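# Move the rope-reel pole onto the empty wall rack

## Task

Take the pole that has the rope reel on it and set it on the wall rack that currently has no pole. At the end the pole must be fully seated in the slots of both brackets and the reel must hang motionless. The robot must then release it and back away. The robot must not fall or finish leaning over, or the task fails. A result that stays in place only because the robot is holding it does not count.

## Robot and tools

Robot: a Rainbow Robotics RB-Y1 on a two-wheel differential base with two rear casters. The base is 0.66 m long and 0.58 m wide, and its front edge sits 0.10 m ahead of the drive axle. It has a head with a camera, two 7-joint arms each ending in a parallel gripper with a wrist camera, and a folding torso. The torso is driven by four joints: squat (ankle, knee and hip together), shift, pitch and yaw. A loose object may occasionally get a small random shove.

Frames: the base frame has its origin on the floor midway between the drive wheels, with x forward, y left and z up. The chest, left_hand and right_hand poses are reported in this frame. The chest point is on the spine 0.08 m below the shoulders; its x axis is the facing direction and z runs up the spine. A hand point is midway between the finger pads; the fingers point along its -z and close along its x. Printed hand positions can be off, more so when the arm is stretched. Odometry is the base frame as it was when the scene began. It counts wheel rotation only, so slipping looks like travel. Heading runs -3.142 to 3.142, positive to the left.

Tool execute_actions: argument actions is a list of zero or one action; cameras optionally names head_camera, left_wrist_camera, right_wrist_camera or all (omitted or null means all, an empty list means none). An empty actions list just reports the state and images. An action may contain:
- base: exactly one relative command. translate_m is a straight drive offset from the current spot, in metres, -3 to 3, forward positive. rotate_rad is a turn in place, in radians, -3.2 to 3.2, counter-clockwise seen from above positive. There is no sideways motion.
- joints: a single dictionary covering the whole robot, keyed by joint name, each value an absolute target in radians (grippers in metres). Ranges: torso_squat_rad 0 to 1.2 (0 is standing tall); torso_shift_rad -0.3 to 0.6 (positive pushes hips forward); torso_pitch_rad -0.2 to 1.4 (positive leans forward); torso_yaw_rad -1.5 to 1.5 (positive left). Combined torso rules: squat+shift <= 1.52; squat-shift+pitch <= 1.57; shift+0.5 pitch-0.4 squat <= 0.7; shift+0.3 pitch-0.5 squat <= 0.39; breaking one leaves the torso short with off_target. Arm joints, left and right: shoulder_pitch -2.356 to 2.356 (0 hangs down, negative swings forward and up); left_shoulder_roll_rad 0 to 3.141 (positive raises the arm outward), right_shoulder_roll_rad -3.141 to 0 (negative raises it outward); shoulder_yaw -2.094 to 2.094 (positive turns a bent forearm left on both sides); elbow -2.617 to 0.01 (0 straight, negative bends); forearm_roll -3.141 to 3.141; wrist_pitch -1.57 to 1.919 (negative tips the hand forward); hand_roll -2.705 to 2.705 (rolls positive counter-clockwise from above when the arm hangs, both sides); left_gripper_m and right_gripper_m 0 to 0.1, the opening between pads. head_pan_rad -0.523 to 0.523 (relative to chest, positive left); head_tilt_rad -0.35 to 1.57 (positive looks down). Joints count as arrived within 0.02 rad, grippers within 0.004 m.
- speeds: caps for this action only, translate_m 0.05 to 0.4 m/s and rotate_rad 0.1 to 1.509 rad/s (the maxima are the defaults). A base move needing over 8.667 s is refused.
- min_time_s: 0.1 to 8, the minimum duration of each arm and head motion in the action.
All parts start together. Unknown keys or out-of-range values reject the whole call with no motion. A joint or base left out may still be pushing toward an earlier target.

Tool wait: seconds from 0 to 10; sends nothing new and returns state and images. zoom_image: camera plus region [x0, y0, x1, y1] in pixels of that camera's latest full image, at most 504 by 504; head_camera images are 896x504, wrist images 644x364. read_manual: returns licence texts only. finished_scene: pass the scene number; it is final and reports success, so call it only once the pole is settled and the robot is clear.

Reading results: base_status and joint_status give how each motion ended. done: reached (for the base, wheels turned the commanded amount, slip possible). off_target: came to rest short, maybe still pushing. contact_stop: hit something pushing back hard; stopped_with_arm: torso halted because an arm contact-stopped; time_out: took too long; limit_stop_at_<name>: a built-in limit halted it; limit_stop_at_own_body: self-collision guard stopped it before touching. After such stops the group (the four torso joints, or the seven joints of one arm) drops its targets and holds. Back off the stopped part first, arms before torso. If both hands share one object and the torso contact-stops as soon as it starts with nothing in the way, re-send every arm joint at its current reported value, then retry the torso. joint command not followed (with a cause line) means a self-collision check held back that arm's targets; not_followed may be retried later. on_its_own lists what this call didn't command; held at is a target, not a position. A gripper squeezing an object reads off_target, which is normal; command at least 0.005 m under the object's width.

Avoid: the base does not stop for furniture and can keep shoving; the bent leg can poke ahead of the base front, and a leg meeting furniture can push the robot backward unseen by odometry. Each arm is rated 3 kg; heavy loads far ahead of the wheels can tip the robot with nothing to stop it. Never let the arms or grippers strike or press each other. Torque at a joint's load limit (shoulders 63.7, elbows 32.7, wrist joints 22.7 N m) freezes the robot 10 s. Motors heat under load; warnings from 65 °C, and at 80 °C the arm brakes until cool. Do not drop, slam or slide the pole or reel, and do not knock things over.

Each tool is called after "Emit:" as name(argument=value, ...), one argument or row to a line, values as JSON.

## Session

Emit:
execute_actions(
  actions=[
    {"joints":{"head_pan_rad":-0.5,"head_tilt_rad":0.35}},
  ],
  cameras=["head_camera"],
)

Emit:
execute_actions(
  actions=[
    {"joints":{"head_pan_rad":0.5}},
  ],
  cameras=["head_camera"],
)

Scene clock: 1.00 s.
Motor temperatures (°C, as the motors report them): left_arm=[32 30 34 33 35 35 33] | right_arm=[32 30 34 32 38 35 34]
base_odometry: x=+0.000 y=+0.000 heading=+0.000 (m, m, rad; odometry frame)
base_status: not commanded
joint_positions: torso_squat_rad=+0.350 torso_shift_rad=-0.001 torso_pitch_rad=-0.002 torso_yaw_rad=+0.000 left_shoulder_pitch_rad=-0.044 left_shoulder_roll_rad=+0.010 left_shoulder_yaw_rad=-0.005 left_elbow_rad=-0.267 left_forearm_roll_rad=+0.020 left_wrist_pitch_rad=-0.011 left_hand_roll_rad=-0.018 left_gripper_m=+0.100 right_shoulder_pitch_rad=+0.030 right_shoulder_roll_rad=-0.029 right_shoulder_yaw_rad=-0.021 right_elbow_rad=-0.211 right_forearm_roll_rad=-0.046 right_wrist_pitch_rad=-0.004 right_hand_roll_rad=-0.006 right_gripper_m=+0.100 head_pan_rad=-0.500 head_tilt_rad=+0.350
joint_status: all done
chest: x=-0.2294 y=-0.0005 z=+1.2474 quat_wxyz=(+1.000, +0.000, -0.001, +0.000) (m; base frame)
left_hand: x=-0.0650 y=+0.2243 z=+0.5812 quat_wxyz=(+0.987, +0.004, -0.160, -0.010) (m; base frame)
right_hand: x=-0.1460 y=-0.2452 z=+0.5672 quat_wxyz=(+0.995, -0.014, -0.095, -0.040) (m; base frame)
pictures: head_camera
Images, in order (width x height): head_camera 896x504.

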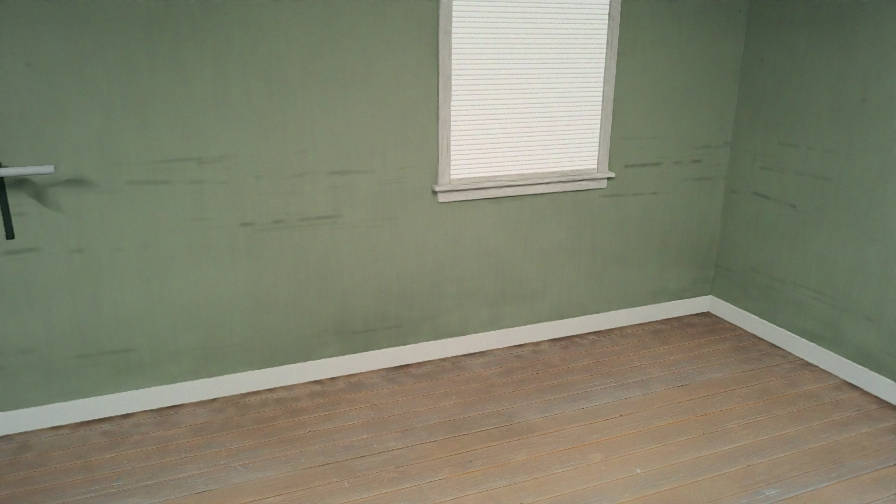

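Scene clock: 2.33 s.
Motor temperatures (°C, as the motors report them): left_arm=[32 30 34 33 35 35 33] | right_arm=[32 30 34 32 38 35 34]
base_odometry: x=+0.000 y=+0.000 heading=+0.000 (m, m, rad; odometry frame)
base_status: not commanded
joint_positions: torso_squat_rad=+0.350 torso_shift_rad=-0.001 torso_pitch_rad=-0.002 torso_yaw_rad=+0.000 left_shoulder_pitch_rad=-0.044 left_shoulder_roll_rad=+0.010 left_shoulder_yaw_rad=-0.005 left_elbow_rad=-0.267 left_forearm_roll_rad=+0.020 left_wrist_pitch_rad=-0.011 left_hand_roll_rad=-0.018 left_gripper_m=+0.100 right_shoulder_pitch_rad=+0.030 right_shoulder_roll_rad=-0.029 right_shoulder_yaw_rad=-0.021 right_elbow_rad=-0.211 right_forearm_roll_rad=-0.046 right_wrist_pitch_rad=-0.004 right_hand_roll_rad=-0.006 right_gripper_m=+0.100 head_pan_rad=+0.500 head_tilt_rad=+0.350
joint_status: all done
chest: x=-0.2294 y=-0.0005 z=+1.2474 quat_wxyz=(+1.000, +0.000, -0.001, +0.000) (m; base frame)
left_hand: x=-0.0650 y=+0.2243 z=+0.5812 quat_wxyz=(+0.987, +0.004, -0.160, -0.010) (m; base frame)
right_hand: x=-0.1460 y=-0.2452 z=+0.5672 quat_wxyz=(+0.995, -0.014, -0.095, -0.040) (m; base frame)
pictures: head_camera
Images, in order (width x height): head_camera 896x504.

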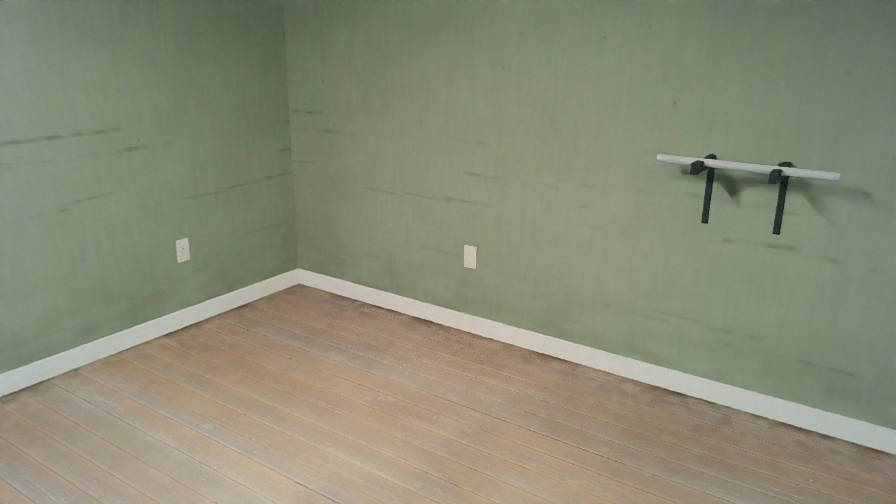

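Same layout; reel likely to the right.

Emit:
execute_actions(
  actions=[
    {"base":{"rotate_rad":-1.72},"joints":{"head_pan_rad":0,"left_elbow_rad":-1.605,"right_elbow_rad":-1.58,"left_shoulder_pitch_rad":0,"right_shoulder_pitch_rad":0,"left_shoulder_roll_rad":0.03,"right_shoulder_roll_rad":-0.03,"left_shoulder_yaw_rad":0,"right_shoulder_yaw_rad":0,"left_forearm_roll_rad":0,"right_forearm_roll_rad":0,"left_wrist_pitch_rad":0,"right_wrist_pitch_rad":0,"left_hand_roll_rad":0,"right_hand_roll_rad":0}},
  ],
  cameras=["head_camera"],
)

Scene clock: 13.67 s.
Motor temperatures (°C, as the motors report them): left_arm=[32 30 34 33 35 35 33] | right_arm=[32 30 34 32 38 35 34]
base_odometry: x=+0.000 y=+0.000 heading=-1.719 (m, m, rad; odometry frame)
base_status: done
joint_positions: torso_squat_rad=+0.350 torso_shift_rad=-0.001 torso_pitch_rad=-0.002 torso_yaw_rad=+0.000 left_shoulder_pitch_rad=+0.000 left_shoulder_roll_rad=+0.030 left_shoulder_yaw_rad=+0.000 left_elbow_rad=-1.605 left_forearm_roll_rad=+0.000 left_wrist_pitch_rad=+0.000 left_hand_roll_rad=+0.000 left_gripper_m=+0.100 right_shoulder_pitch_rad=+0.000 right_shoulder_roll_rad=-0.030 right_shoulder_yaw_rad=+0.000 right_elbow_rad=-1.580 right_forearm_roll_rad=+0.000 right_wrist_pitch_rad=+0.000 right_hand_roll_rad=+0.000 right_gripper_m=+0.100 head_pan_rad=+0.000 head_tilt_rad=+0.350
joint_status: all done
chest: x=-0.2294 y=-0.0005 z=+1.2474 quat_wxyz=(+1.000, +0.000, -0.001, +0.000) (m; base frame)
left_hand: x=+0.2894 y=+0.2283 z=+1.0385 quat_wxyz=(+0.694, +0.011, -0.720, -0.011) (m; base frame)
right_hand: x=+0.2890 y=-0.2295 z=+1.0263 quat_wxyz=(+0.703, -0.010, -0.711, +0.010) (m; base frame)
pictures: head_camera
Images, in order (width x height): head_camera 896x504.

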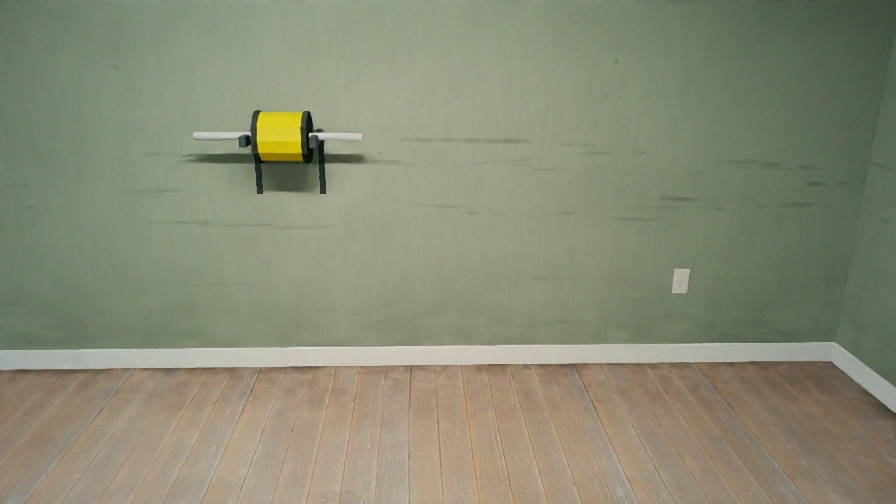

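Emit:
execute_actions(
  actions=[
    {"base":{"rotate_rad":0.33},"joints":{"left_elbow_rad":-2.105,"right_elbow_rad":-2.08,"left_wrist_pitch_rad":0.5,"right_wrist_pitch_rad":0.5,"torso_squat_rad":0.6}},
  ],
  cameras=[],
)

Emit:
execute_actions(
  actions=[
    {"base":{"translate_m":1.6}},
  ],
  cameras=[],
)

Emit:
execute_actions(
  actions=[
    {"base":{"rotate_rad":-0.33},"joints":{"head_tilt_rad":0.55}},
  ],
)

Scene clock: 27.47 s.
Motor temperatures (°C, as the motors report them): left_arm=[32 30 34 33 35 35 33] | right_arm=[33 30 34 33 38 35 34]
base_odometry: x=+0.000 y=+0.000 heading=-1.392 (m, m, rad; odometry frame)
base_status: done
joint_positions: torso_squat_rad=+0.600 torso_shift_rad=-0.001 torso_pitch_rad=-0.002 torso_yaw_rad=+0.000 left_shoulder_pitch_rad=+0.000 left_shoulder_roll_rad=+0.030 left_shoulder_yaw_rad=+0.000 left_elbow_rad=-2.105 left_forearm_roll_rad=+0.000 left_wrist_pitch_rad=+0.500 left_hand_roll_rad=+0.000 left_gripper_m=+0.100 right_shoulder_pitch_rad=+0.000 right_shoulder_roll_rad=-0.030 right_shoulder_yaw_rad=+0.000 right_elbow_rad=-2.080 right_forearm_roll_rad=+0.000 right_wrist_pitch_rad=+0.500 right_hand_roll_rad=+0.000 right_gripper_m=+0.100 head_pan_rad=+0.000 head_tilt_rad=+0.350
joint_status: all done
chest: x=-0.2294 y=-0.0004 z=+1.1676 quat_wxyz=(+1.000, +0.000, -0.001, +0.000) (m; base frame)
left_hand: x=+0.2684 y=+0.2245 z=+1.0845 quat_wxyz=(+0.694, +0.011, -0.720, -0.011) (m; base frame)
right_hand: x=+0.2711 y=-0.2257 z=+1.0727 quat_wxyz=(+0.703, -0.010, -0.711, +0.010) (m; base frame)
pictures: none
No camera images: the call's "cameras" was empty. Leave "cameras" out to get every camera's image.

Scene clock: 33.07 s.
Motor temperatures (°C, as the motors report them): left_arm=[32 30 34 33 35 35 33] | right_arm=[33 30 34 33 38 35 34]
base_odometry: x=+0.282 y=-1.575 heading=-1.395 (m, m, rad; odometry frame)
base_status: done
joint_positions: torso_squat_rad=+0.600 torso_shift_rad=-0.001 torso_pitch_rad=-0.002 torso_yaw_rad=+0.000 left_shoulder_pitch_rad=+0.000 left_shoulder_roll_rad=+0.030 left_shoulder_yaw_rad=+0.000 left_elbow_rad=-2.105 left_forearm_roll_rad=+0.000 left_wrist_pitch_rad=+0.500 left_hand_roll_rad=+0.000 left_gripper_m=+0.100 right_shoulder_pitch_rad=+0.000 right_shoulder_roll_rad=-0.030 right_shoulder_yaw_rad=+0.000 right_elbow_rad=-2.080 right_forearm_roll_rad=+0.000 right_wrist_pitch_rad=+0.500 right_hand_roll_rad=+0.000 right_gripper_m=+0.100 head_pan_rad=+0.000 head_tilt_rad=+0.350
joint_status: not commanded
chest: x=-0.2292 y=-0.0004 z=+1.1677 quat_wxyz=(+1.000, +0.000, -0.001, +0.000) (m; base frame)
left_hand: x=+0.2685 y=+0.2245 z=+1.0844 quat_wxyz=(+0.694, +0.011, -0.720, -0.011) (m; base frame)
right_hand: x=+0.2712 y=-0.2257 z=+1.0726 quat_wxyz=(+0.703, -0.010, -0.711, +0.010) (m; base frame)
pictures: none
No camera images: the call's "cameras" was empty. Leave "cameras" out to get every camera's image.

Scene clock: 35.27 s.
Motor temperatures (°C, as the motors report them): left_arm=[32 30 34 33 35 35 33] | right_arm=[33 30 34 33 38 35 34]
base_odometry: x=+0.282 y=-1.575 heading=-1.724 (m, m, rad; odometry frame)
base_status: done
joint_positions: torso_squat_rad=+0.600 torso_shift_rad=-0.001 torso_pitch_rad=-0.002 torso_yaw_rad=+0.000 left_shoulder_pitch_rad=+0.000 left_shoulder_roll_rad=+0.030 left_shoulder_yaw_rad=+0.000 left_elbow_rad=-2.105 left_forearm_roll_rad=+0.000 left_wrist_pitch_rad=+0.500 left_hand_roll_rad=+0.000 left_gripper_m=+0.100 right_shoulder_pitch_rad=+0.000 right_shoulder_roll_rad=-0.030 right_shoulder_yaw_rad=+0.000 right_elbow_rad=-2.080 right_forearm_roll_rad=+0.000 right_wrist_pitch_rad=+0.500 right_hand_roll_rad=+0.000 right_gripper_m=+0.100 head_pan_rad=+0.000 head_tilt_rad=+0.550
joint_status: all done
chest: x=-0.2292 y=-0.0004 z=+1.1677 quat_wxyz=(+1.000, +0.000, -0.001, +0.000) (m; base frame)
left_hand: x=+0.2685 y=+0.2245 z=+1.0844 quat_wxyz=(+0.694, +0.011, -0.720, -0.011) (m; base frame)
right_hand: x=+0.2712 y=-0.2257 z=+1.0726 quat_wxyz=(+0.703, -0.010, -0.711, +0.010) (m; base frame)
pictures: head_camera, left_wrist_camera, right_wrist_camera
Images, in order (width x height): head_camera 896x504, left_wrist_camera 644x364, right_wrist_camera 644x364.

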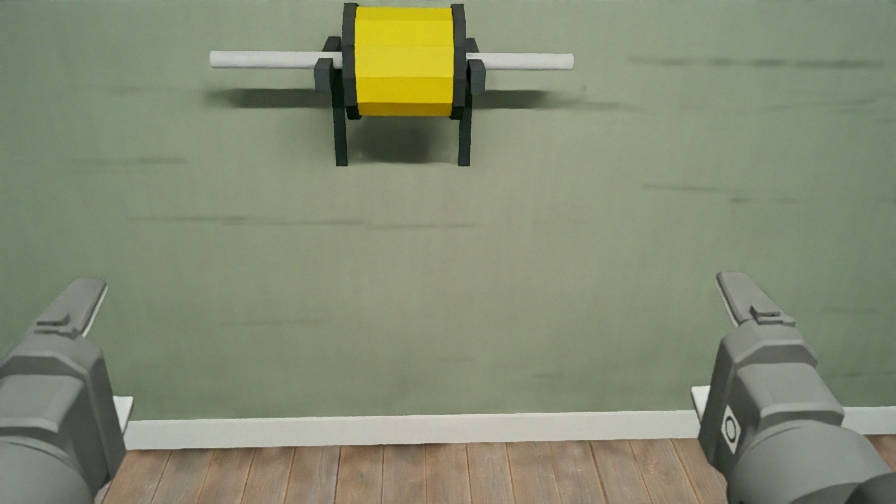

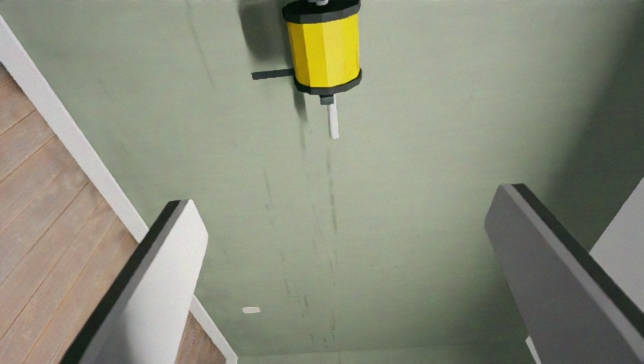

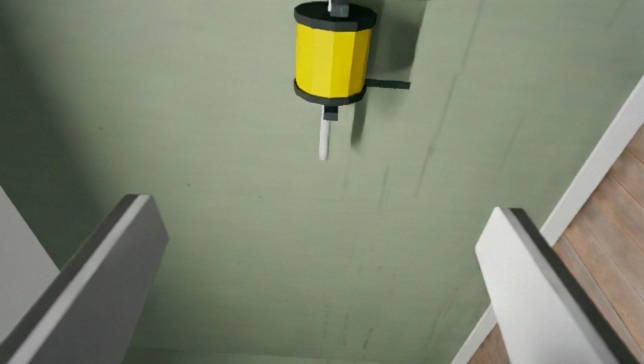

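Close enough; about 0.85 m to go.

Emit:
execute_actions(
  actions=[
    {"base":{"translate_m":0.68}},
  ],
)

Scene clock: 44.27 s.
Motor temperatures (°C, as the motors report them): left_arm=[32 30 34 33 35 35 33] | right_arm=[33 30 34 33 38 35 34]
base_odometry: x=+0.178 y=-2.247 heading=-1.725 (m, m, rad; odometry frame)
base_status: done
joint_positions: torso_squat_rad=+0.600 torso_shift_rad=-0.001 torso_pitch_rad=-0.002 torso_yaw_rad=+0.000 left_shoulder_pitch_rad=+0.000 left_shoulder_roll_rad=+0.030 left_shoulder_yaw_rad=+0.000 left_elbow_rad=-2.105 left_forearm_roll_rad=+0.000 left_wrist_pitch_rad=+0.500 left_hand_roll_rad=+0.000 left_gripper_m=+0.100 right_shoulder_pitch_rad=+0.000 right_shoulder_roll_rad=-0.030 right_shoulder_yaw_rad=+0.000 right_elbow_rad=-2.080 right_forearm_roll_rad=+0.000 right_wrist_pitch_rad=+0.500 right_hand_roll_rad=+0.000 right_gripper_m=+0.100 head_pan_rad=+0.000 head_tilt_rad=+0.550
joint_status: not commanded
chest: x=-0.2293 y=-0.0004 z=+1.1677 quat_wxyz=(+1.000, +0.000, -0.001, +0.000) (m; base frame)
left_hand: x=+0.2685 y=+0.2245 z=+1.0844 quat_wxyz=(+0.694, +0.011, -0.720, -0.011) (m; base frame)
right_hand: x=+0.2712 y=-0.2257 z=+1.0727 quat_wxyz=(+0.703, -0.010, -0.711, +0.010) (m; base frame)
pictures: head_camera, left_wrist_camera, right_wrist_camera
Images, in order (width x height): head_camera 896x504, left_wrist_camera 644x364, right_wrist_camera 644x364.

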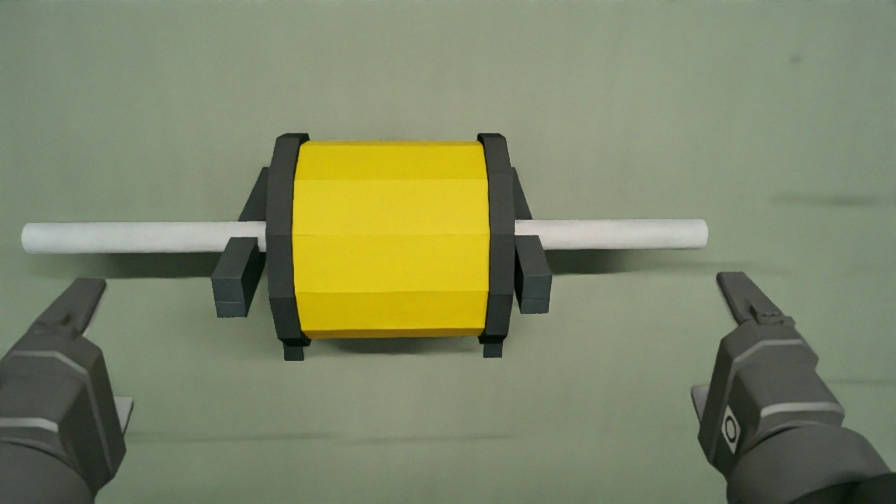

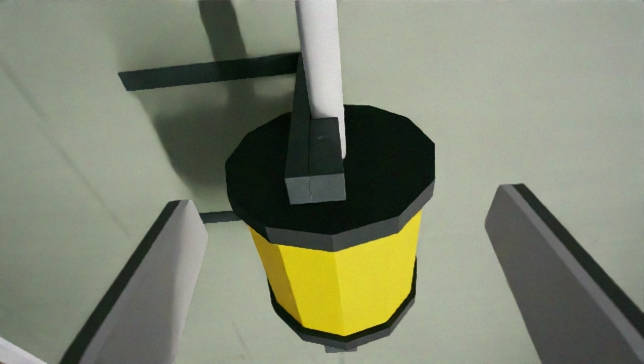

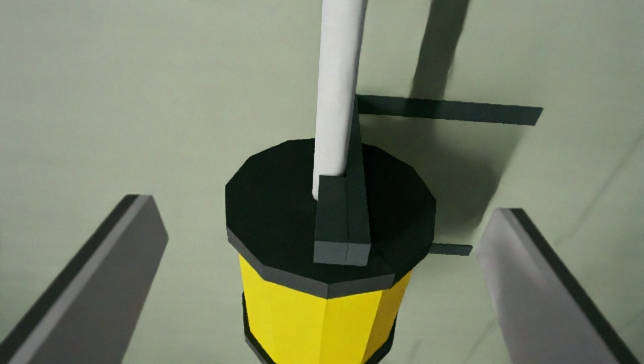

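Emit:
execute_actions(
  actions=[
    {"base":{"translate_m":0.15},"joints":{"torso_squat_rad":0.62},"speeds":{"translate_m":0.12}},
  ],
)

Scene clock: 50.53 s.
Motor temperatures (°C, as the motors report them): left_arm=[32 30 34 33 35 35 33] | right_arm=[33 30 34 33 38 35 34]
base_odometry: x=+0.154 y=-2.395 heading=-1.726 (m, m, rad; odometry frame)
base_status: done
joint_positions: torso_squat_rad=+0.620 torso_shift_rad=-0.001 torso_pitch_rad=-0.002 torso_yaw_rad=+0.000 left_shoulder_pitch_rad=+0.000 left_shoulder_roll_rad=+0.030 left_shoulder_yaw_rad=+0.000 left_elbow_rad=-2.105 left_forearm_roll_rad=+0.000 left_wrist_pitch_rad=+0.500 left_hand_roll_rad=+0.000 left_gripper_m=+0.100 right_shoulder_pitch_rad=+0.000 right_shoulder_roll_rad=-0.030 right_shoulder_yaw_rad=+0.000 right_elbow_rad=-2.080 right_forearm_roll_rad=+0.000 right_wrist_pitch_rad=+0.500 right_hand_roll_rad=+0.000 right_gripper_m=+0.100 head_pan_rad=+0.000 head_tilt_rad=+0.550
joint_status: all done
chest: x=-0.2293 y=-0.0004 z=+1.1596 quat_wxyz=(+1.000, +0.000, -0.001, +0.000) (m; base frame)
left_hand: x=+0.2685 y=+0.2245 z=+1.0764 quat_wxyz=(+0.694, +0.011, -0.720, -0.011) (m; base frame)
right_hand: x=+0.2712 y=-0.2257 z=+1.0646 quat_wxyz=(+0.703, -0.010, -0.711, +0.010) (m; base frame)
pictures: head_camera, left_wrist_camera, right_wrist_camera
Images, in order (width x height): head_camera 896x504, left_wrist_camera 644x364, right_wrist_camera 644x364.

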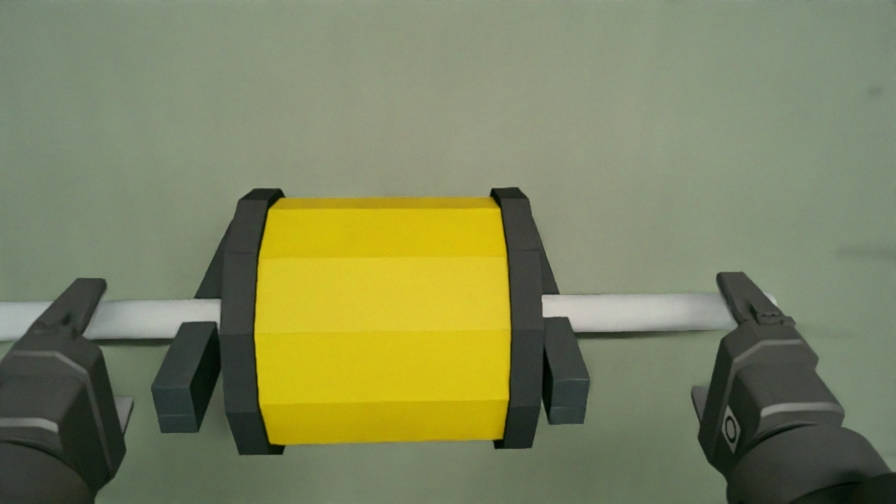

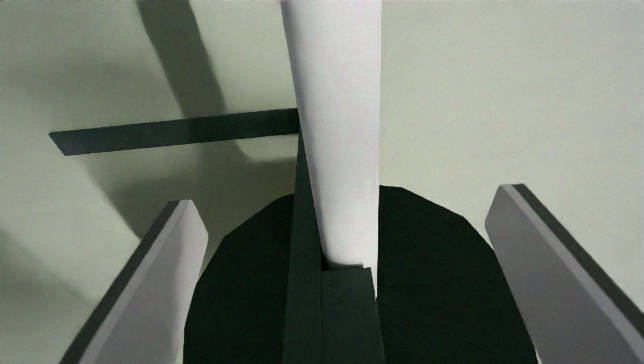

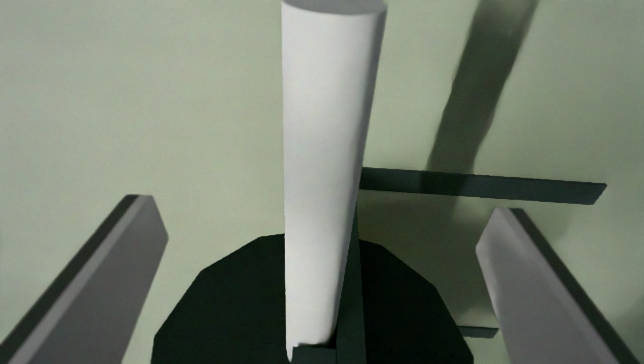

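Emit:
execute_actions(
  actions=[
    {"base":{"translate_m":0.055},"speeds":{"translate_m":0.06},"joints":{"head_tilt_rad":0.65}},
  ],
  cameras=[],
)

Emit:
execute_actions(
  actions=[
    {"joints":{"left_gripper_m":0.015,"right_gripper_m":0.015}},
  ],
)

Scene clock: 59.33 s.
Motor temperatures (°C, as the motors report them): left_arm=[32 30 34 33 35 35 33] | right_arm=[33 30 34 33 38 35 34]
base_odometry: x=+0.146 y=-2.449 heading=-1.728 (m, m, rad; odometry frame)
base_status: done
joint_positions: torso_squat_rad=+0.620 torso_shift_rad=-0.001 torso_pitch_rad=-0.002 torso_yaw_rad=+0.000 left_shoulder_pitch_rad=+0.000 left_shoulder_roll_rad=+0.030 left_shoulder_yaw_rad=+0.000 left_elbow_rad=-2.105 left_forearm_roll_rad=+0.000 left_wrist_pitch_rad=+0.500 left_hand_roll_rad=+0.000 left_gripper_m=+0.100 right_shoulder_pitch_rad=+0.000 right_shoulder_roll_rad=-0.030 right_shoulder_yaw_rad=+0.000 right_elbow_rad=-2.080 right_forearm_roll_rad=+0.000 right_wrist_pitch_rad=+0.500 right_hand_roll_rad=+0.000 right_gripper_m=+0.100 head_pan_rad=+0.000 head_tilt_rad=+0.650
joint_status: all done
chest: x=-0.2293 y=-0.0004 z=+1.1596 quat_wxyz=(+1.000, +0.000, -0.001, +0.000) (m; base frame)
left_hand: x=+0.2685 y=+0.2245 z=+1.0764 quat_wxyz=(+0.694, +0.011, -0.720, -0.011) (m; base frame)
right_hand: x=+0.2711 y=-0.2257 z=+1.0646 quat_wxyz=(+0.703, -0.010, -0.711, +0.010) (m; base frame)
pictures: none
No camera images: the call's "cameras" was empty. Leave "cameras" out to get every camera's image.

Scene clock: 60.67 s.
Motor temperatures (°C, as the motors report them): left_arm=[32 30 34 33 35 35 33] | right_arm=[33 30 34 33 38 35 34]
base_odometry: x=+0.146 y=-2.449 heading=-1.728 (m, m, rad; odometry frame)
base_status: not commanded
joint_positions: torso_squat_rad=+0.620 torso_shift_rad=-0.001 torso_pitch_rad=-0.003 torso_yaw_rad=+0.000 left_shoulder_pitch_rad=-0.001 left_shoulder_roll_rad=+0.030 left_shoulder_yaw_rad=+0.000 left_elbow_rad=-2.106 left_forearm_roll_rad=+0.000 left_wrist_pitch_rad=+0.499 left_hand_roll_rad=+0.000 left_gripper_m=+0.029 right_shoulder_pitch_rad=-0.001 right_shoulder_roll_rad=-0.030 right_shoulder_yaw_rad=+0.000 right_elbow_rad=-2.081 right_forearm_roll_rad=+0.000 right_wrist_pitch_rad=+0.499 right_hand_roll_rad=+0.000 right_gripper_m=+0.029 head_pan_rad=+0.000 head_tilt_rad=+0.650
joint_status: left_gripper_m off_target (ended at +0.029, target +0.015); right_gripper_m off_target (ended at +0.029, target +0.015)
chest: x=-0.2295 y=-0.0004 z=+1.1596 quat_wxyz=(+1.000, +0.000, -0.001, +0.000) (m; base frame)
left_hand: x=+0.2684 y=+0.2242 z=+1.0780 quat_wxyz=(+0.693, +0.010, -0.721, -0.011) (m; base frame)
right_hand: x=+0.2710 y=-0.2256 z=+1.0658 quat_wxyz=(+0.702, -0.010, -0.712, +0.010) (m; base frame)
pictures: head_camera, left_wrist_camera, right_wrist_camera
Images, in order (width x height): head_camera 896x504, left_wrist_camera 644x364, right_wrist_camera 644x364.

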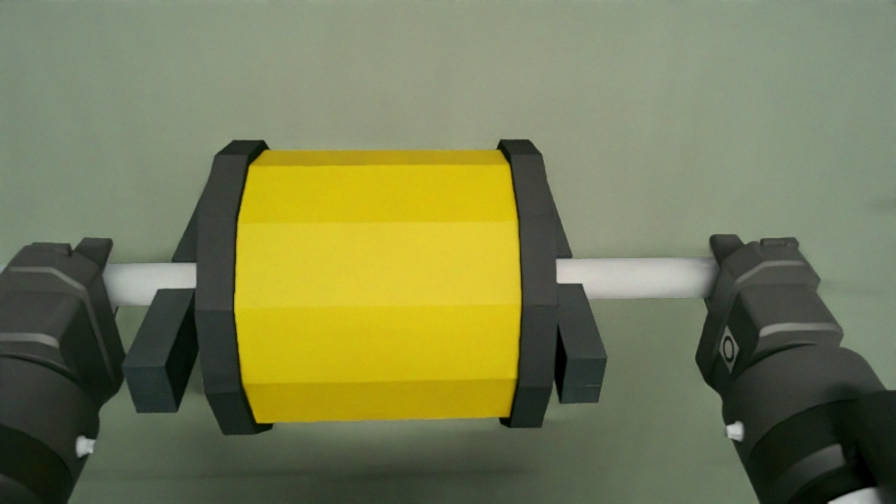

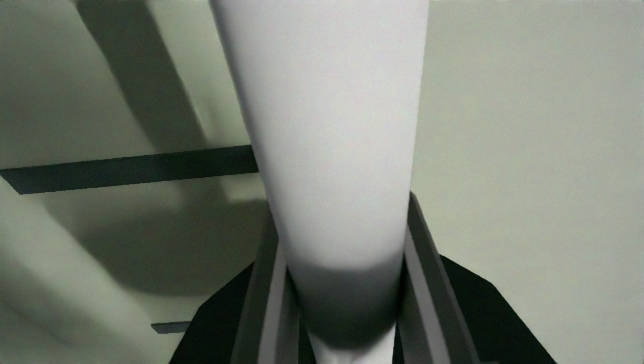

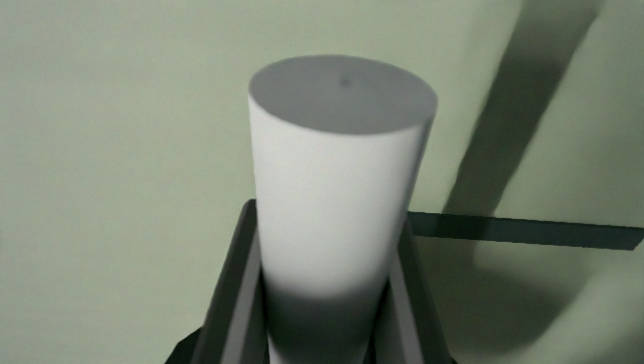

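Emit:
execute_actions(
  actions=[
    {"joints":{"torso_squat_rad":0.45}},
  ],
  cameras=[],
)

Emit:
execute_actions(
  actions=[
    {"base":{"translate_m":-2.0}},
  ],
  cameras=[],
)

Emit:
execute_actions(
  actions=[
    {"base":{"rotate_rad":3.15},"speeds":{"rotate_rad":0.8},"joints":{"head_tilt_rad":0.3}},
  ],
  cameras=["head_camera"],
)

Scene clock: 74.40 s.
Motor temperatures (°C, as the motors report them): left_arm=[32 30 34 33 35 35 33] | right_arm=[33 30 34 33 38 35 34]
base_odometry: x=+0.146 y=-2.449 heading=-1.728 (m, m, rad; odometry frame)
base_status: not commanded
joint_positions: torso_squat_rad=+0.450 torso_shift_rad=-0.001 torso_pitch_rad=-0.001 torso_yaw_rad=+0.000 left_shoulder_pitch_rad=+0.001 left_shoulder_roll_rad=+0.030 left_shoulder_yaw_rad=+0.000 left_elbow_rad=-2.104 left_forearm_roll_rad=+0.000 left_wrist_pitch_rad=+0.501 left_hand_roll_rad=+0.000 left_gripper_m=+0.029 right_shoulder_pitch_rad=+0.001 right_shoulder_roll_rad=-0.030 right_shoulder_yaw_rad=+0.000 right_elbow_rad=-2.079 right_forearm_roll_rad=+0.000 right_wrist_pitch_rad=+0.501 right_hand_roll_rad=+0.000 right_gripper_m=+0.029 head_pan_rad=+0.000 head_tilt_rad=+0.650
joint_status: all done
chest: x=-0.2290 y=-0.0005 z=+1.2203 quat_wxyz=(+1.000, +0.000, -0.001, +0.000) (m; base frame)
left_hand: x=+0.2687 y=+0.2246 z=+1.1356 quat_wxyz=(+0.695, +0.010, -0.719, -0.011) (m; base frame)
right_hand: x=+0.2714 y=-0.2258 z=+1.1239 quat_wxyz=(+0.704, -0.010, -0.710, +0.010) (m; base frame)
pictures: none
No camera images: the call's "cameras" was empty. Leave "cameras" out to get every camera's image.

Scene clock: 80.97 s.
Motor temperatures (°C, as the motors report them): left_arm=[32 30 34 34 35 35 33] | right_arm=[33 30 34 33 38 35 34]
base_odometry: x=+0.460 y=-0.474 heading=-1.730 (m, m, rad; odometry frame)
base_status: done
joint_positions: torso_squat_rad=+0.450 torso_shift_rad=-0.001 torso_pitch_rad=-0.002 torso_yaw_rad=+0.000 left_shoulder_pitch_rad=+0.001 left_shoulder_roll_rad=+0.030 left_shoulder_yaw_rad=+0.000 left_elbow_rad=-2.104 left_forearm_roll_rad=+0.000 left_wrist_pitch_rad=+0.501 left_hand_roll_rad=+0.000 left_gripper_m=+0.029 right_shoulder_pitch_rad=+0.001 right_shoulder_roll_rad=-0.030 right_shoulder_yaw_rad=+0.000 right_elbow_rad=-2.079 right_forearm_roll_rad=+0.000 right_wrist_pitch_rad=+0.501 right_hand_roll_rad=+0.000 right_gripper_m=+0.029 head_pan_rad=+0.000 head_tilt_rad=+0.650
joint_status: not commanded
chest: x=-0.2290 y=-0.0005 z=+1.2203 quat_wxyz=(+1.000, +0.000, -0.001, +0.000) (m; base frame)
left_hand: x=+0.2686 y=+0.2246 z=+1.1355 quat_wxyz=(+0.695, +0.010, -0.718, -0.011) (m; base frame)
right_hand: x=+0.2713 y=-0.2258 z=+1.1238 quat_wxyz=(+0.704, -0.010, -0.710, +0.010) (m; base frame)
pictures: none
No camera images: the call's "cameras" was empty. Leave "cameras" out to get every camera's image.

Scene clock: 86.90 s.
Motor temperatures (°C, as the motors report them): left_arm=[32 30 34 34 35 35 33] | right_arm=[33 30 34 33 38 35 34]
base_odometry: x=+0.460 y=-0.474 heading=+1.419 (m, m, rad; odometry frame)
base_status: done
joint_positions: torso_squat_rad=+0.450 torso_shift_rad=-0.001 torso_pitch_rad=-0.002 torso_yaw_rad=+0.000 left_shoulder_pitch_rad=+0.001 left_shoulder_roll_rad=+0.030 left_shoulder_yaw_rad=+0.000 left_elbow_rad=-2.104 left_forearm_roll_rad=+0.000 left_wrist_pitch_rad=+0.501 left_hand_roll_rad=+0.000 left_gripper_m=+0.029 right_shoulder_pitch_rad=+0.001 right_shoulder_roll_rad=-0.030 right_shoulder_yaw_rad=+0.000 right_elbow_rad=-2.079 right_forearm_roll_rad=+0.000 right_wrist_pitch_rad=+0.501 right_hand_roll_rad=+0.000 right_gripper_m=+0.029 head_pan_rad=+0.000 head_tilt_rad=+0.300
joint_status: all done
chest: x=-0.2290 y=-0.0005 z=+1.2203 quat_wxyz=(+1.000, +0.000, -0.001, +0.000) (m; base frame)
left_hand: x=+0.2686 y=+0.2246 z=+1.1355 quat_wxyz=(+0.695, +0.010, -0.718, -0.011) (m; base frame)
right_hand: x=+0.2713 y=-0.2258 z=+1.1238 quat_wxyz=(+0.704, -0.010, -0.710, +0.010) (m; base frame)
pictures: head_camera
Images, in order (width x height): head_camera 896x504.

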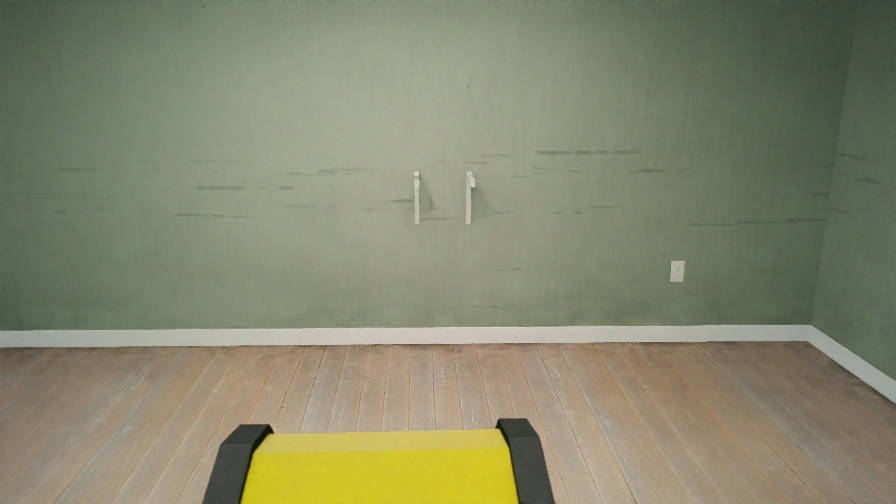

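Emit:
execute_actions(
  actions=[
    {"base":{"rotate_rad":-0.072}},
  ],
  cameras=[],
)

Emit:
execute_actions(
  actions=[
    {"base":{"translate_m":2.2},"joints":{"torso_squat_rad":0.83}},
  ],
  cameras=[],
)

Emit:
execute_actions(
  actions=[
    {"base":{"rotate_rad":0.075},"joints":{"head_tilt_rad":0.5}},
  ],
  cameras=["head_camera"],
)

Scene clock: 99.70 s.
Motor temperatures (°C, as the motors report them): left_arm=[32 30 34 34 35 36 33] | right_arm=[33 30 34 34 38 35 34]
base_odometry: x=+0.460 y=-0.474 heading=+1.348 (m, m, rad; odometry frame)
base_status: done
joint_positions: torso_squat_rad=+0.450 torso_shift_rad=-0.001 torso_pitch_rad=-0.002 torso_yaw_rad=+0.000 left_shoulder_pitch_rad=+0.001 left_shoulder_roll_rad=+0.030 left_shoulder_yaw_rad=+0.000 left_elbow_rad=-2.104 left_forearm_roll_rad=+0.000 left_wrist_pitch_rad=+0.501 left_hand_roll_rad=+0.000 left_gripper_m=+0.029 right_shoulder_pitch_rad=+0.001 right_shoulder_roll_rad=-0.030 right_shoulder_yaw_rad=+0.000 right_elbow_rad=-2.079 right_forearm_roll_rad=+0.000 right_wrist_pitch_rad=+0.501 right_hand_roll_rad=+0.000 right_gripper_m=+0.029 head_pan_rad=+0.000 head_tilt_rad=+0.300
joint_status: not commanded
chest: x=-0.2290 y=-0.0005 z=+1.2203 quat_wxyz=(+1.000, +0.000, -0.001, +0.000) (m; base frame)
left_hand: x=+0.2686 y=+0.2246 z=+1.1355 quat_wxyz=(+0.695, +0.010, -0.718, -0.011) (m; base frame)
right_hand: x=+0.2713 y=-0.2258 z=+1.1238 quat_wxyz=(+0.704, -0.010, -0.710, +0.010) (m; base frame)
pictures: none
No camera images: the call's "cameras" was empty. Leave "cameras" out to get every camera's image.

Scene clock: 106.67 s.
Motor temperatures (°C, as the motors report them): left_arm=[33 30 34 34 35 36 33] | right_arm=[33 30 34 34 38 35 34]
base_odometry: x=+0.943 y=+1.673 heading=+1.350 (m, m, rad; odometry frame)
base_status: done
joint_positions: torso_squat_rad=+0.830 torso_shift_rad=-0.001 torso_pitch_rad=-0.001 torso_yaw_rad=+0.000 left_shoulder_pitch_rad=+0.001 left_shoulder_roll_rad=+0.030 left_shoulder_yaw_rad=+0.000 left_elbow_rad=-2.104 left_forearm_roll_rad=+0.000 left_wrist_pitch_rad=+0.501 left_hand_roll_rad=+0.000 left_gripper_m=+0.029 right_shoulder_pitch_rad=+0.001 right_shoulder_roll_rad=-0.030 right_shoulder_yaw_rad=+0.000 right_elbow_rad=-2.079 right_forearm_roll_rad=+0.000 right_wrist_pitch_rad=+0.501 right_hand_roll_rad=+0.000 right_gripper_m=+0.029 head_pan_rad=+0.000 head_tilt_rad=+0.300
joint_status: all done
chest: x=-0.2289 y=-0.0004 z=+1.0624 quat_wxyz=(+1.000, +0.000, -0.001, +0.000) (m; base frame)
left_hand: x=+0.2688 y=+0.2246 z=+0.9775 quat_wxyz=(+0.695, +0.010, -0.718, -0.011) (m; base frame)
right_hand: x=+0.2714 y=-0.2257 z=+0.9659 quat_wxyz=(+0.704, -0.010, -0.710, +0.010) (m; base frame)
pictures: none
No camera images: the call's "cameras" was empty. Leave "cameras" out to get every camera's image.

Scene clock: 107.90 s.
Motor temperatures (°C, as the motors report them): left_arm=[33 30 34 34 35 36 33] | right_arm=[33 30 34 34 38 35 34]
base_odometry: x=+0.943 y=+1.673 heading=+1.424 (m, m, rad; odometry frame)
base_status: done
joint_positions: torso_squat_rad=+0.830 torso_shift_rad=-0.001 torso_pitch_rad=-0.001 torso_yaw_rad=+0.000 left_shoulder_pitch_rad=+0.001 left_shoulder_roll_rad=+0.030 left_shoulder_yaw_rad=+0.000 left_elbow_rad=-2.104 left_forearm_roll_rad=+0.000 left_wrist_pitch_rad=+0.501 left_hand_roll_rad=+0.000 left_gripper_m=+0.029 right_shoulder_pitch_rad=+0.001 right_shoulder_roll_rad=-0.030 right_shoulder_yaw_rad=+0.000 right_elbow_rad=-2.079 right_forearm_roll_rad=+0.000 right_wrist_pitch_rad=+0.501 right_hand_roll_rad=+0.000 right_gripper_m=+0.029 head_pan_rad=+0.000 head_tilt_rad=+0.500
joint_status: all done
chest: x=-0.2289 y=-0.0004 z=+1.0624 quat_wxyz=(+1.000, +0.000, -0.001, +0.000) (m; base frame)
left_hand: x=+0.2688 y=+0.2246 z=+0.9776 quat_wxyz=(+0.695, +0.010, -0.718, -0.011) (m; base frame)
right_hand: x=+0.2714 y=-0.2257 z=+0.9659 quat_wxyz=(+0.704, -0.010, -0.710, +0.010) (m; base frame)
pictures: head_camera
Images, in order (width x height): head_camera 896x504.

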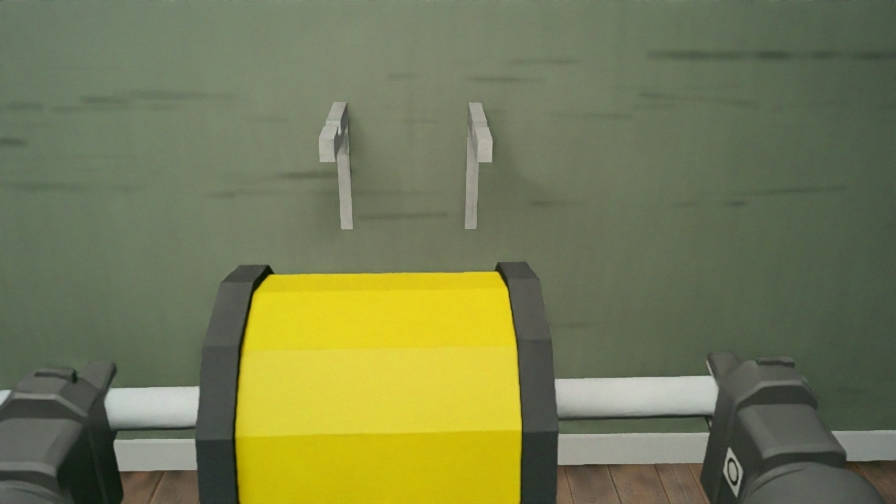

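Emit:
execute_actions(
  actions=[
    {"base":{"translate_m":0.5}},
  ],
  cameras=["head_camera"],
)

Scene clock: 114.97 s.
Motor temperatures (°C, as the motors report them): left_arm=[33 30 34 34 35 36 33] | right_arm=[33 30 34 34 38 36 34]
base_odometry: x=+1.016 y=+2.168 heading=+1.425 (m, m, rad; odometry frame)
base_status: done
joint_positions: torso_squat_rad=+0.830 torso_shift_rad=-0.001 torso_pitch_rad=-0.001 torso_yaw_rad=+0.000 left_shoulder_pitch_rad=+0.001 left_shoulder_roll_rad=+0.030 left_shoulder_yaw_rad=+0.000 left_elbow_rad=-2.104 left_forearm_roll_rad=+0.000 left_wrist_pitch_rad=+0.501 left_hand_roll_rad=+0.000 left_gripper_m=+0.029 right_shoulder_pitch_rad=+0.001 right_shoulder_roll_rad=-0.030 right_shoulder_yaw_rad=+0.000 right_elbow_rad=-2.079 right_forearm_roll_rad=+0.000 right_wrist_pitch_rad=+0.501 right_hand_roll_rad=+0.000 right_gripper_m=+0.029 head_pan_rad=+0.000 head_tilt_rad=+0.500
joint_status: not commanded
chest: x=-0.2288 y=-0.0004 z=+1.0624 quat_wxyz=(+1.000, +0.000, -0.001, +0.000) (m; base frame)
left_hand: x=+0.2688 y=+0.2246 z=+0.9775 quat_wxyz=(+0.695, +0.010, -0.718, -0.011) (m; base frame)
right_hand: x=+0.2715 y=-0.2257 z=+0.9658 quat_wxyz=(+0.704, -0.010, -0.710, +0.010) (m; base frame)
pictures: head_camera
Images, in order (width x height): head_camera 896x504.

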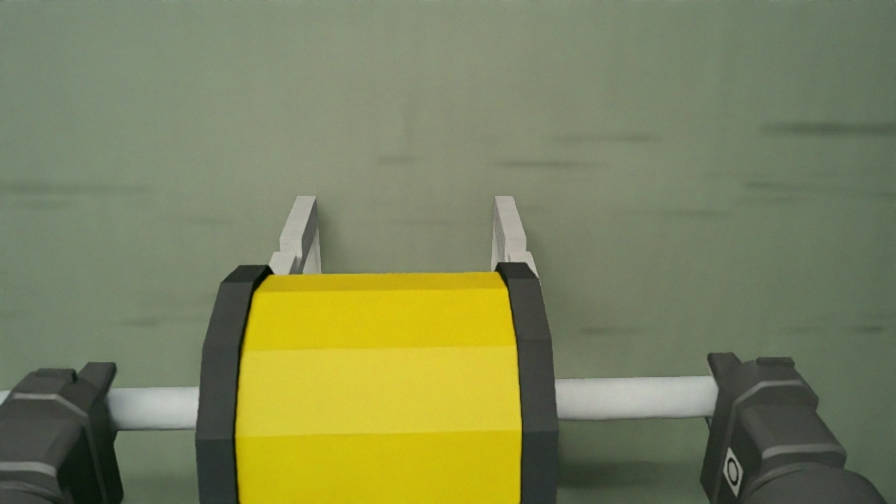

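Emit:
execute_actions(
  actions=[
    {"base":{"rotate_rad":-0.022},"joints":{"head_tilt_rad":0.65,"torso_squat_rad":0.87}},
  ],
  cameras=[],
)

Emit:
execute_actions(
  actions=[
    {"base":{"translate_m":0.17},"speeds":{"translate_m":0.1}},
  ],
  cameras=["head_camera"],
)

Scene clock: 123.40 s.
Motor temperatures (°C, as the motors report them): left_arm=[33 30 34 35 35 36 33] | right_arm=[33 30 34 34 38 36 34]
base_odometry: x=+1.016 y=+2.168 heading=+1.405 (m, m, rad; odometry frame)
base_status: done
joint_positions: torso_squat_rad=+0.870 torso_shift_rad=-0.001 torso_pitch_rad=-0.002 torso_yaw_rad=+0.000 left_shoulder_pitch_rad=+0.001 left_shoulder_roll_rad=+0.030 left_shoulder_yaw_rad=+0.000 left_elbow_rad=-2.104 left_forearm_roll_rad=+0.000 left_wrist_pitch_rad=+0.501 left_hand_roll_rad=+0.000 left_gripper_m=+0.029 right_shoulder_pitch_rad=+0.001 right_shoulder_roll_rad=-0.030 right_shoulder_yaw_rad=+0.000 right_elbow_rad=-2.079 right_forearm_roll_rad=+0.000 right_wrist_pitch_rad=+0.501 right_hand_roll_rad=+0.000 right_gripper_m=+0.029 head_pan_rad=+0.000 head_tilt_rad=+0.650
joint_status: all done
chest: x=-0.2289 y=-0.0003 z=+1.0413 quat_wxyz=(+1.000, +0.000, -0.001, +0.000) (m; base frame)
left_hand: x=+0.2687 y=+0.2247 z=+0.9565 quat_wxyz=(+0.695, +0.010, -0.718, -0.011) (m; base frame)
right_hand: x=+0.2714 y=-0.2256 z=+0.9449 quat_wxyz=(+0.704, -0.010, -0.710, +0.010) (m; base frame)
pictures: none
No camera images: the call's "cameras" was empty. Leave "cameras" out to get every camera's image.

Scene clock: 125.87 s.
Motor temperatures (°C, as the motors report them): left_arm=[33 30 34 35 35 36 33] | right_arm=[33 30 34 34 38 36 34]
base_odometry: x=+1.044 y=+2.336 heading=+1.403 (m, m, rad; odometry frame)
base_status: done
joint_positions: torso_squat_rad=+0.870 torso_shift_rad=-0.001 torso_pitch_rad=-0.001 torso_yaw_rad=+0.000 left_shoulder_pitch_rad=+0.001 left_shoulder_roll_rad=+0.030 left_shoulder_yaw_rad=+0.000 left_elbow_rad=-2.104 left_forearm_roll_rad=+0.000 left_wrist_pitch_rad=+0.501 left_hand_roll_rad=+0.000 left_gripper_m=+0.029 right_shoulder_pitch_rad=+0.001 right_shoulder_roll_rad=-0.030 right_shoulder_yaw_rad=+0.000 right_elbow_rad=-2.079 right_forearm_roll_rad=+0.000 right_wrist_pitch_rad=+0.501 right_hand_roll_rad=+0.000 right_gripper_m=+0.029 head_pan_rad=+0.000 head_tilt_rad=+0.650
joint_status: not commanded
chest: x=-0.2289 y=-0.0004 z=+1.0413 quat_wxyz=(+1.000, +0.000, -0.001, +0.000) (m; base frame)
left_hand: x=+0.2688 y=+0.2246 z=+0.9565 quat_wxyz=(+0.695, +0.010, -0.718, -0.011) (m; base frame)
right_hand: x=+0.2714 y=-0.2257 z=+0.9448 quat_wxyz=(+0.704, -0.010, -0.710, +0.010) (m; base frame)
pictures: head_camera
Images, in order (width x height): head_camera 896x504.

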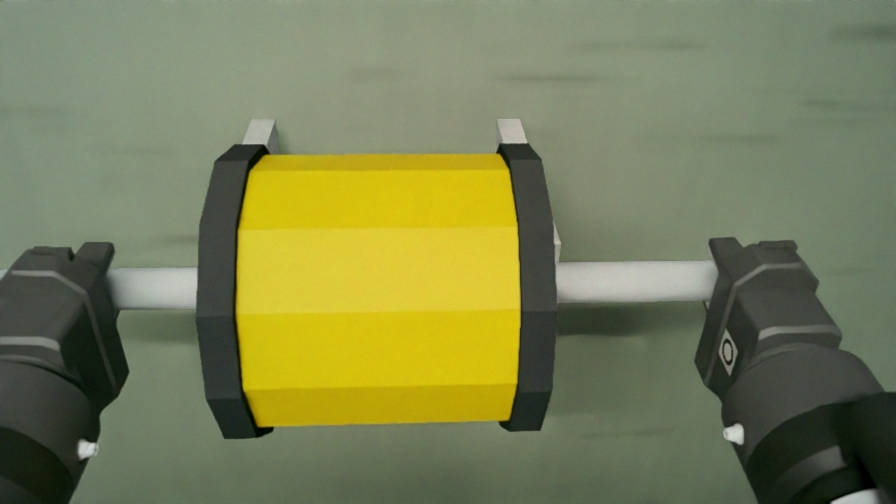

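Emit:
execute_actions(
  actions=[
    {"base":{"translate_m":0.12},"speeds":{"translate_m":0.05}},
  ],
  cameras=["head_camera"],
)

Scene clock: 131.97 s.
Motor temperatures (°C, as the motors report them): left_arm=[33 30 34 35 35 36 33] | right_arm=[33 30 34 35 38 36 34]
base_odometry: x=+1.064 y=+2.454 heading=+1.401 (m, m, rad; odometry frame)
base_status: done
joint_positions: torso_squat_rad=+0.870 torso_shift_rad=-0.001 torso_pitch_rad=-0.002 torso_yaw_rad=+0.000 left_shoulder_pitch_rad=+0.000 left_shoulder_roll_rad=+0.030 left_shoulder_yaw_rad=+0.000 left_elbow_rad=-2.105 left_forearm_roll_rad=+0.000 left_wrist_pitch_rad=+0.500 left_hand_roll_rad=+0.000 left_gripper_m=+0.029 right_shoulder_pitch_rad=+0.000 right_shoulder_roll_rad=-0.030 right_shoulder_yaw_rad=+0.000 right_elbow_rad=-2.080 right_forearm_roll_rad=+0.000 right_wrist_pitch_rad=+0.500 right_hand_roll_rad=+0.000 right_gripper_m=+0.029 head_pan_rad=+0.000 head_tilt_rad=+0.650
joint_status: not commanded
chest: x=-0.2292 y=-0.0004 z=+1.0413 quat_wxyz=(+1.000, +0.000, -0.001, +0.000) (m; base frame)
left_hand: x=+0.2686 y=+0.2245 z=+0.9583 quat_wxyz=(+0.694, +0.010, -0.720, -0.011) (m; base frame)
right_hand: x=+0.2712 y=-0.2256 z=+0.9461 quat_wxyz=(+0.703, -0.010, -0.711, +0.010) (m; base frame)
pictures: head_camera
Images, in order (width x height): head_camera 896x504.

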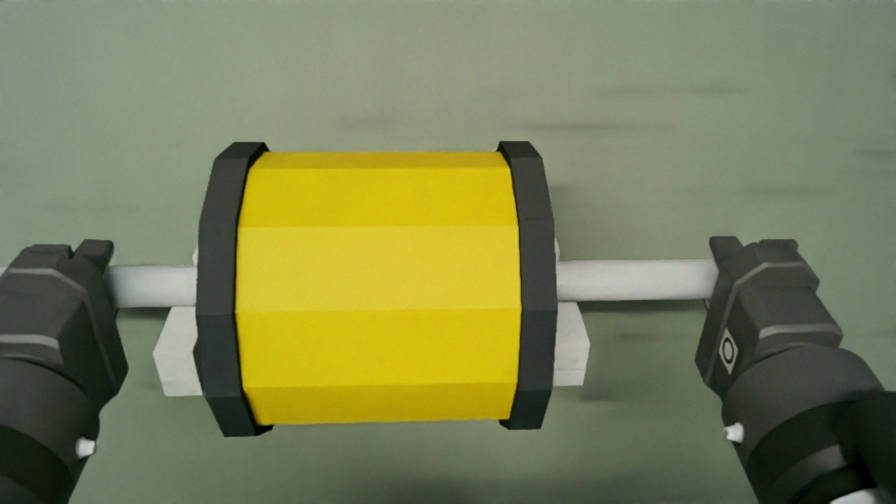

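Emit:
execute_actions(
  actions=[
    {"base":{"translate_m":0.038},"speeds":{"translate_m":0.05}},
  ],
  cameras=["head_camera"],
)

Emit:
execute_actions(
  actions=[
    {"joints":{"torso_squat_rad":0.89}},
  ],
  cameras=["head_camera"],
)

Scene clock: 141.93 s.
Motor temperatures (°C, as the motors report them): left_arm=[33 30 34 34 35 36 33] | right_arm=[33 30 34 34 38 35 34]
base_odometry: x=+1.071 y=+2.491 heading=+1.400 (m, m, rad; odometry frame)
base_status: done
joint_positions: torso_squat_rad=+0.870 torso_shift_rad=-0.001 torso_pitch_rad=-0.002 torso_yaw_rad=+0.000 left_shoulder_pitch_rad=+0.001 left_shoulder_roll_rad=+0.030 left_shoulder_yaw_rad=+0.000 left_elbow_rad=-2.104 left_forearm_roll_rad=+0.000 left_wrist_pitch_rad=+0.501 left_hand_roll_rad=+0.000 left_gripper_m=+0.029 right_shoulder_pitch_rad=+0.001 right_shoulder_roll_rad=-0.030 right_shoulder_yaw_rad=+0.000 right_elbow_rad=-2.079 right_forearm_roll_rad=+0.000 right_wrist_pitch_rad=+0.501 right_hand_roll_rad=+0.000 right_gripper_m=+0.029 head_pan_rad=+0.000 head_tilt_rad=+0.650
joint_status: not commanded
chest: x=-0.2289 y=-0.0004 z=+1.0413 quat_wxyz=(+1.000, +0.000, -0.001, +0.000) (m; base frame)
left_hand: x=+0.2688 y=+0.2247 z=+0.9568 quat_wxyz=(+0.695, +0.010, -0.719, -0.011) (m; base frame)
right_hand: x=+0.2715 y=-0.2257 z=+0.9450 quat_wxyz=(+0.704, -0.010, -0.710, +0.010) (m; base frame)
pictures: head_camera
Images, in order (width x height): head_camera 896x504.

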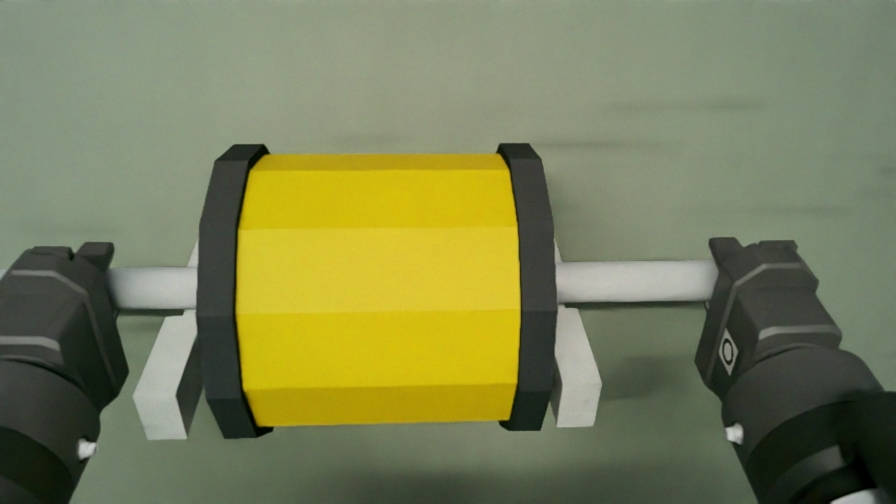

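Scene clock: 142.60 s.
Motor temperatures (°C, as the motors report them): left_arm=[33 30 34 34 35 36 33] | right_arm=[33 30 34 34 38 35 34]
base_odometry: x=+1.071 y=+2.491 heading=+1.400 (m, m, rad; odometry frame)
base_status: not commanded
joint_positions: torso_squat_rad=+0.890 torso_shift_rad=-0.001 torso_pitch_rad=-0.002 torso_yaw_rad=+0.000 left_shoulder_pitch_rad=+0.001 left_shoulder_roll_rad=+0.030 left_shoulder_yaw_rad=+0.000 left_elbow_rad=-2.104 left_forearm_roll_rad=+0.000 left_wrist_pitch_rad=+0.500 left_hand_roll_rad=+0.000 left_gripper_m=+0.029 right_shoulder_pitch_rad=-0.001 right_shoulder_roll_rad=-0.030 right_shoulder_yaw_rad=+0.000 right_elbow_rad=-2.080 right_forearm_roll_rad=+0.000 right_wrist_pitch_rad=+0.500 right_hand_roll_rad=+0.000 right_gripper_m=+0.029 head_pan_rad=+0.000 head_tilt_rad=+0.650
joint_status: all done
chest: x=-0.2288 y=-0.0004 z=+1.0306 quat_wxyz=(+1.000, +0.000, -0.001, +0.000) (m; base frame)
left_hand: x=+0.2689 y=+0.2247 z=+0.9461 quat_wxyz=(+0.695, +0.010, -0.719, -0.011) (m; base frame)
right_hand: x=+0.2717 y=-0.2253 z=+0.9356 quat_wxyz=(+0.703, -0.010, -0.711, +0.011) (m; base frame)
pictures: head_camera
Images, in order (width x height): head_camera 896x504.

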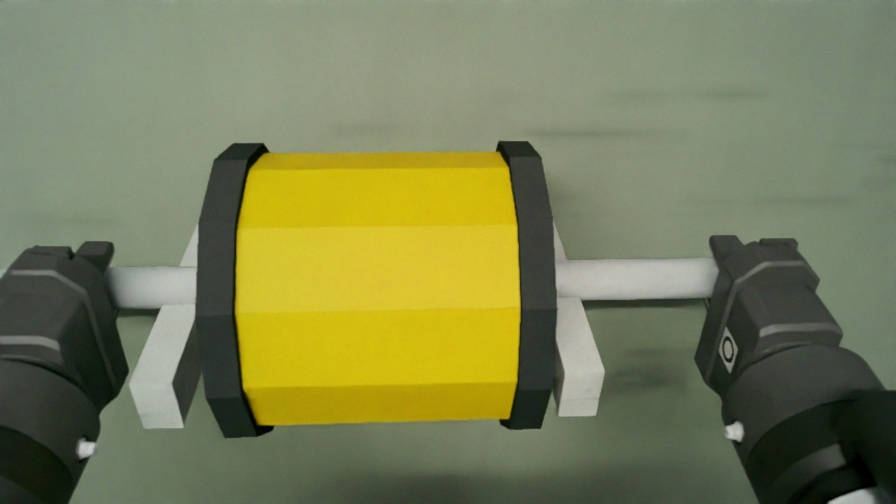

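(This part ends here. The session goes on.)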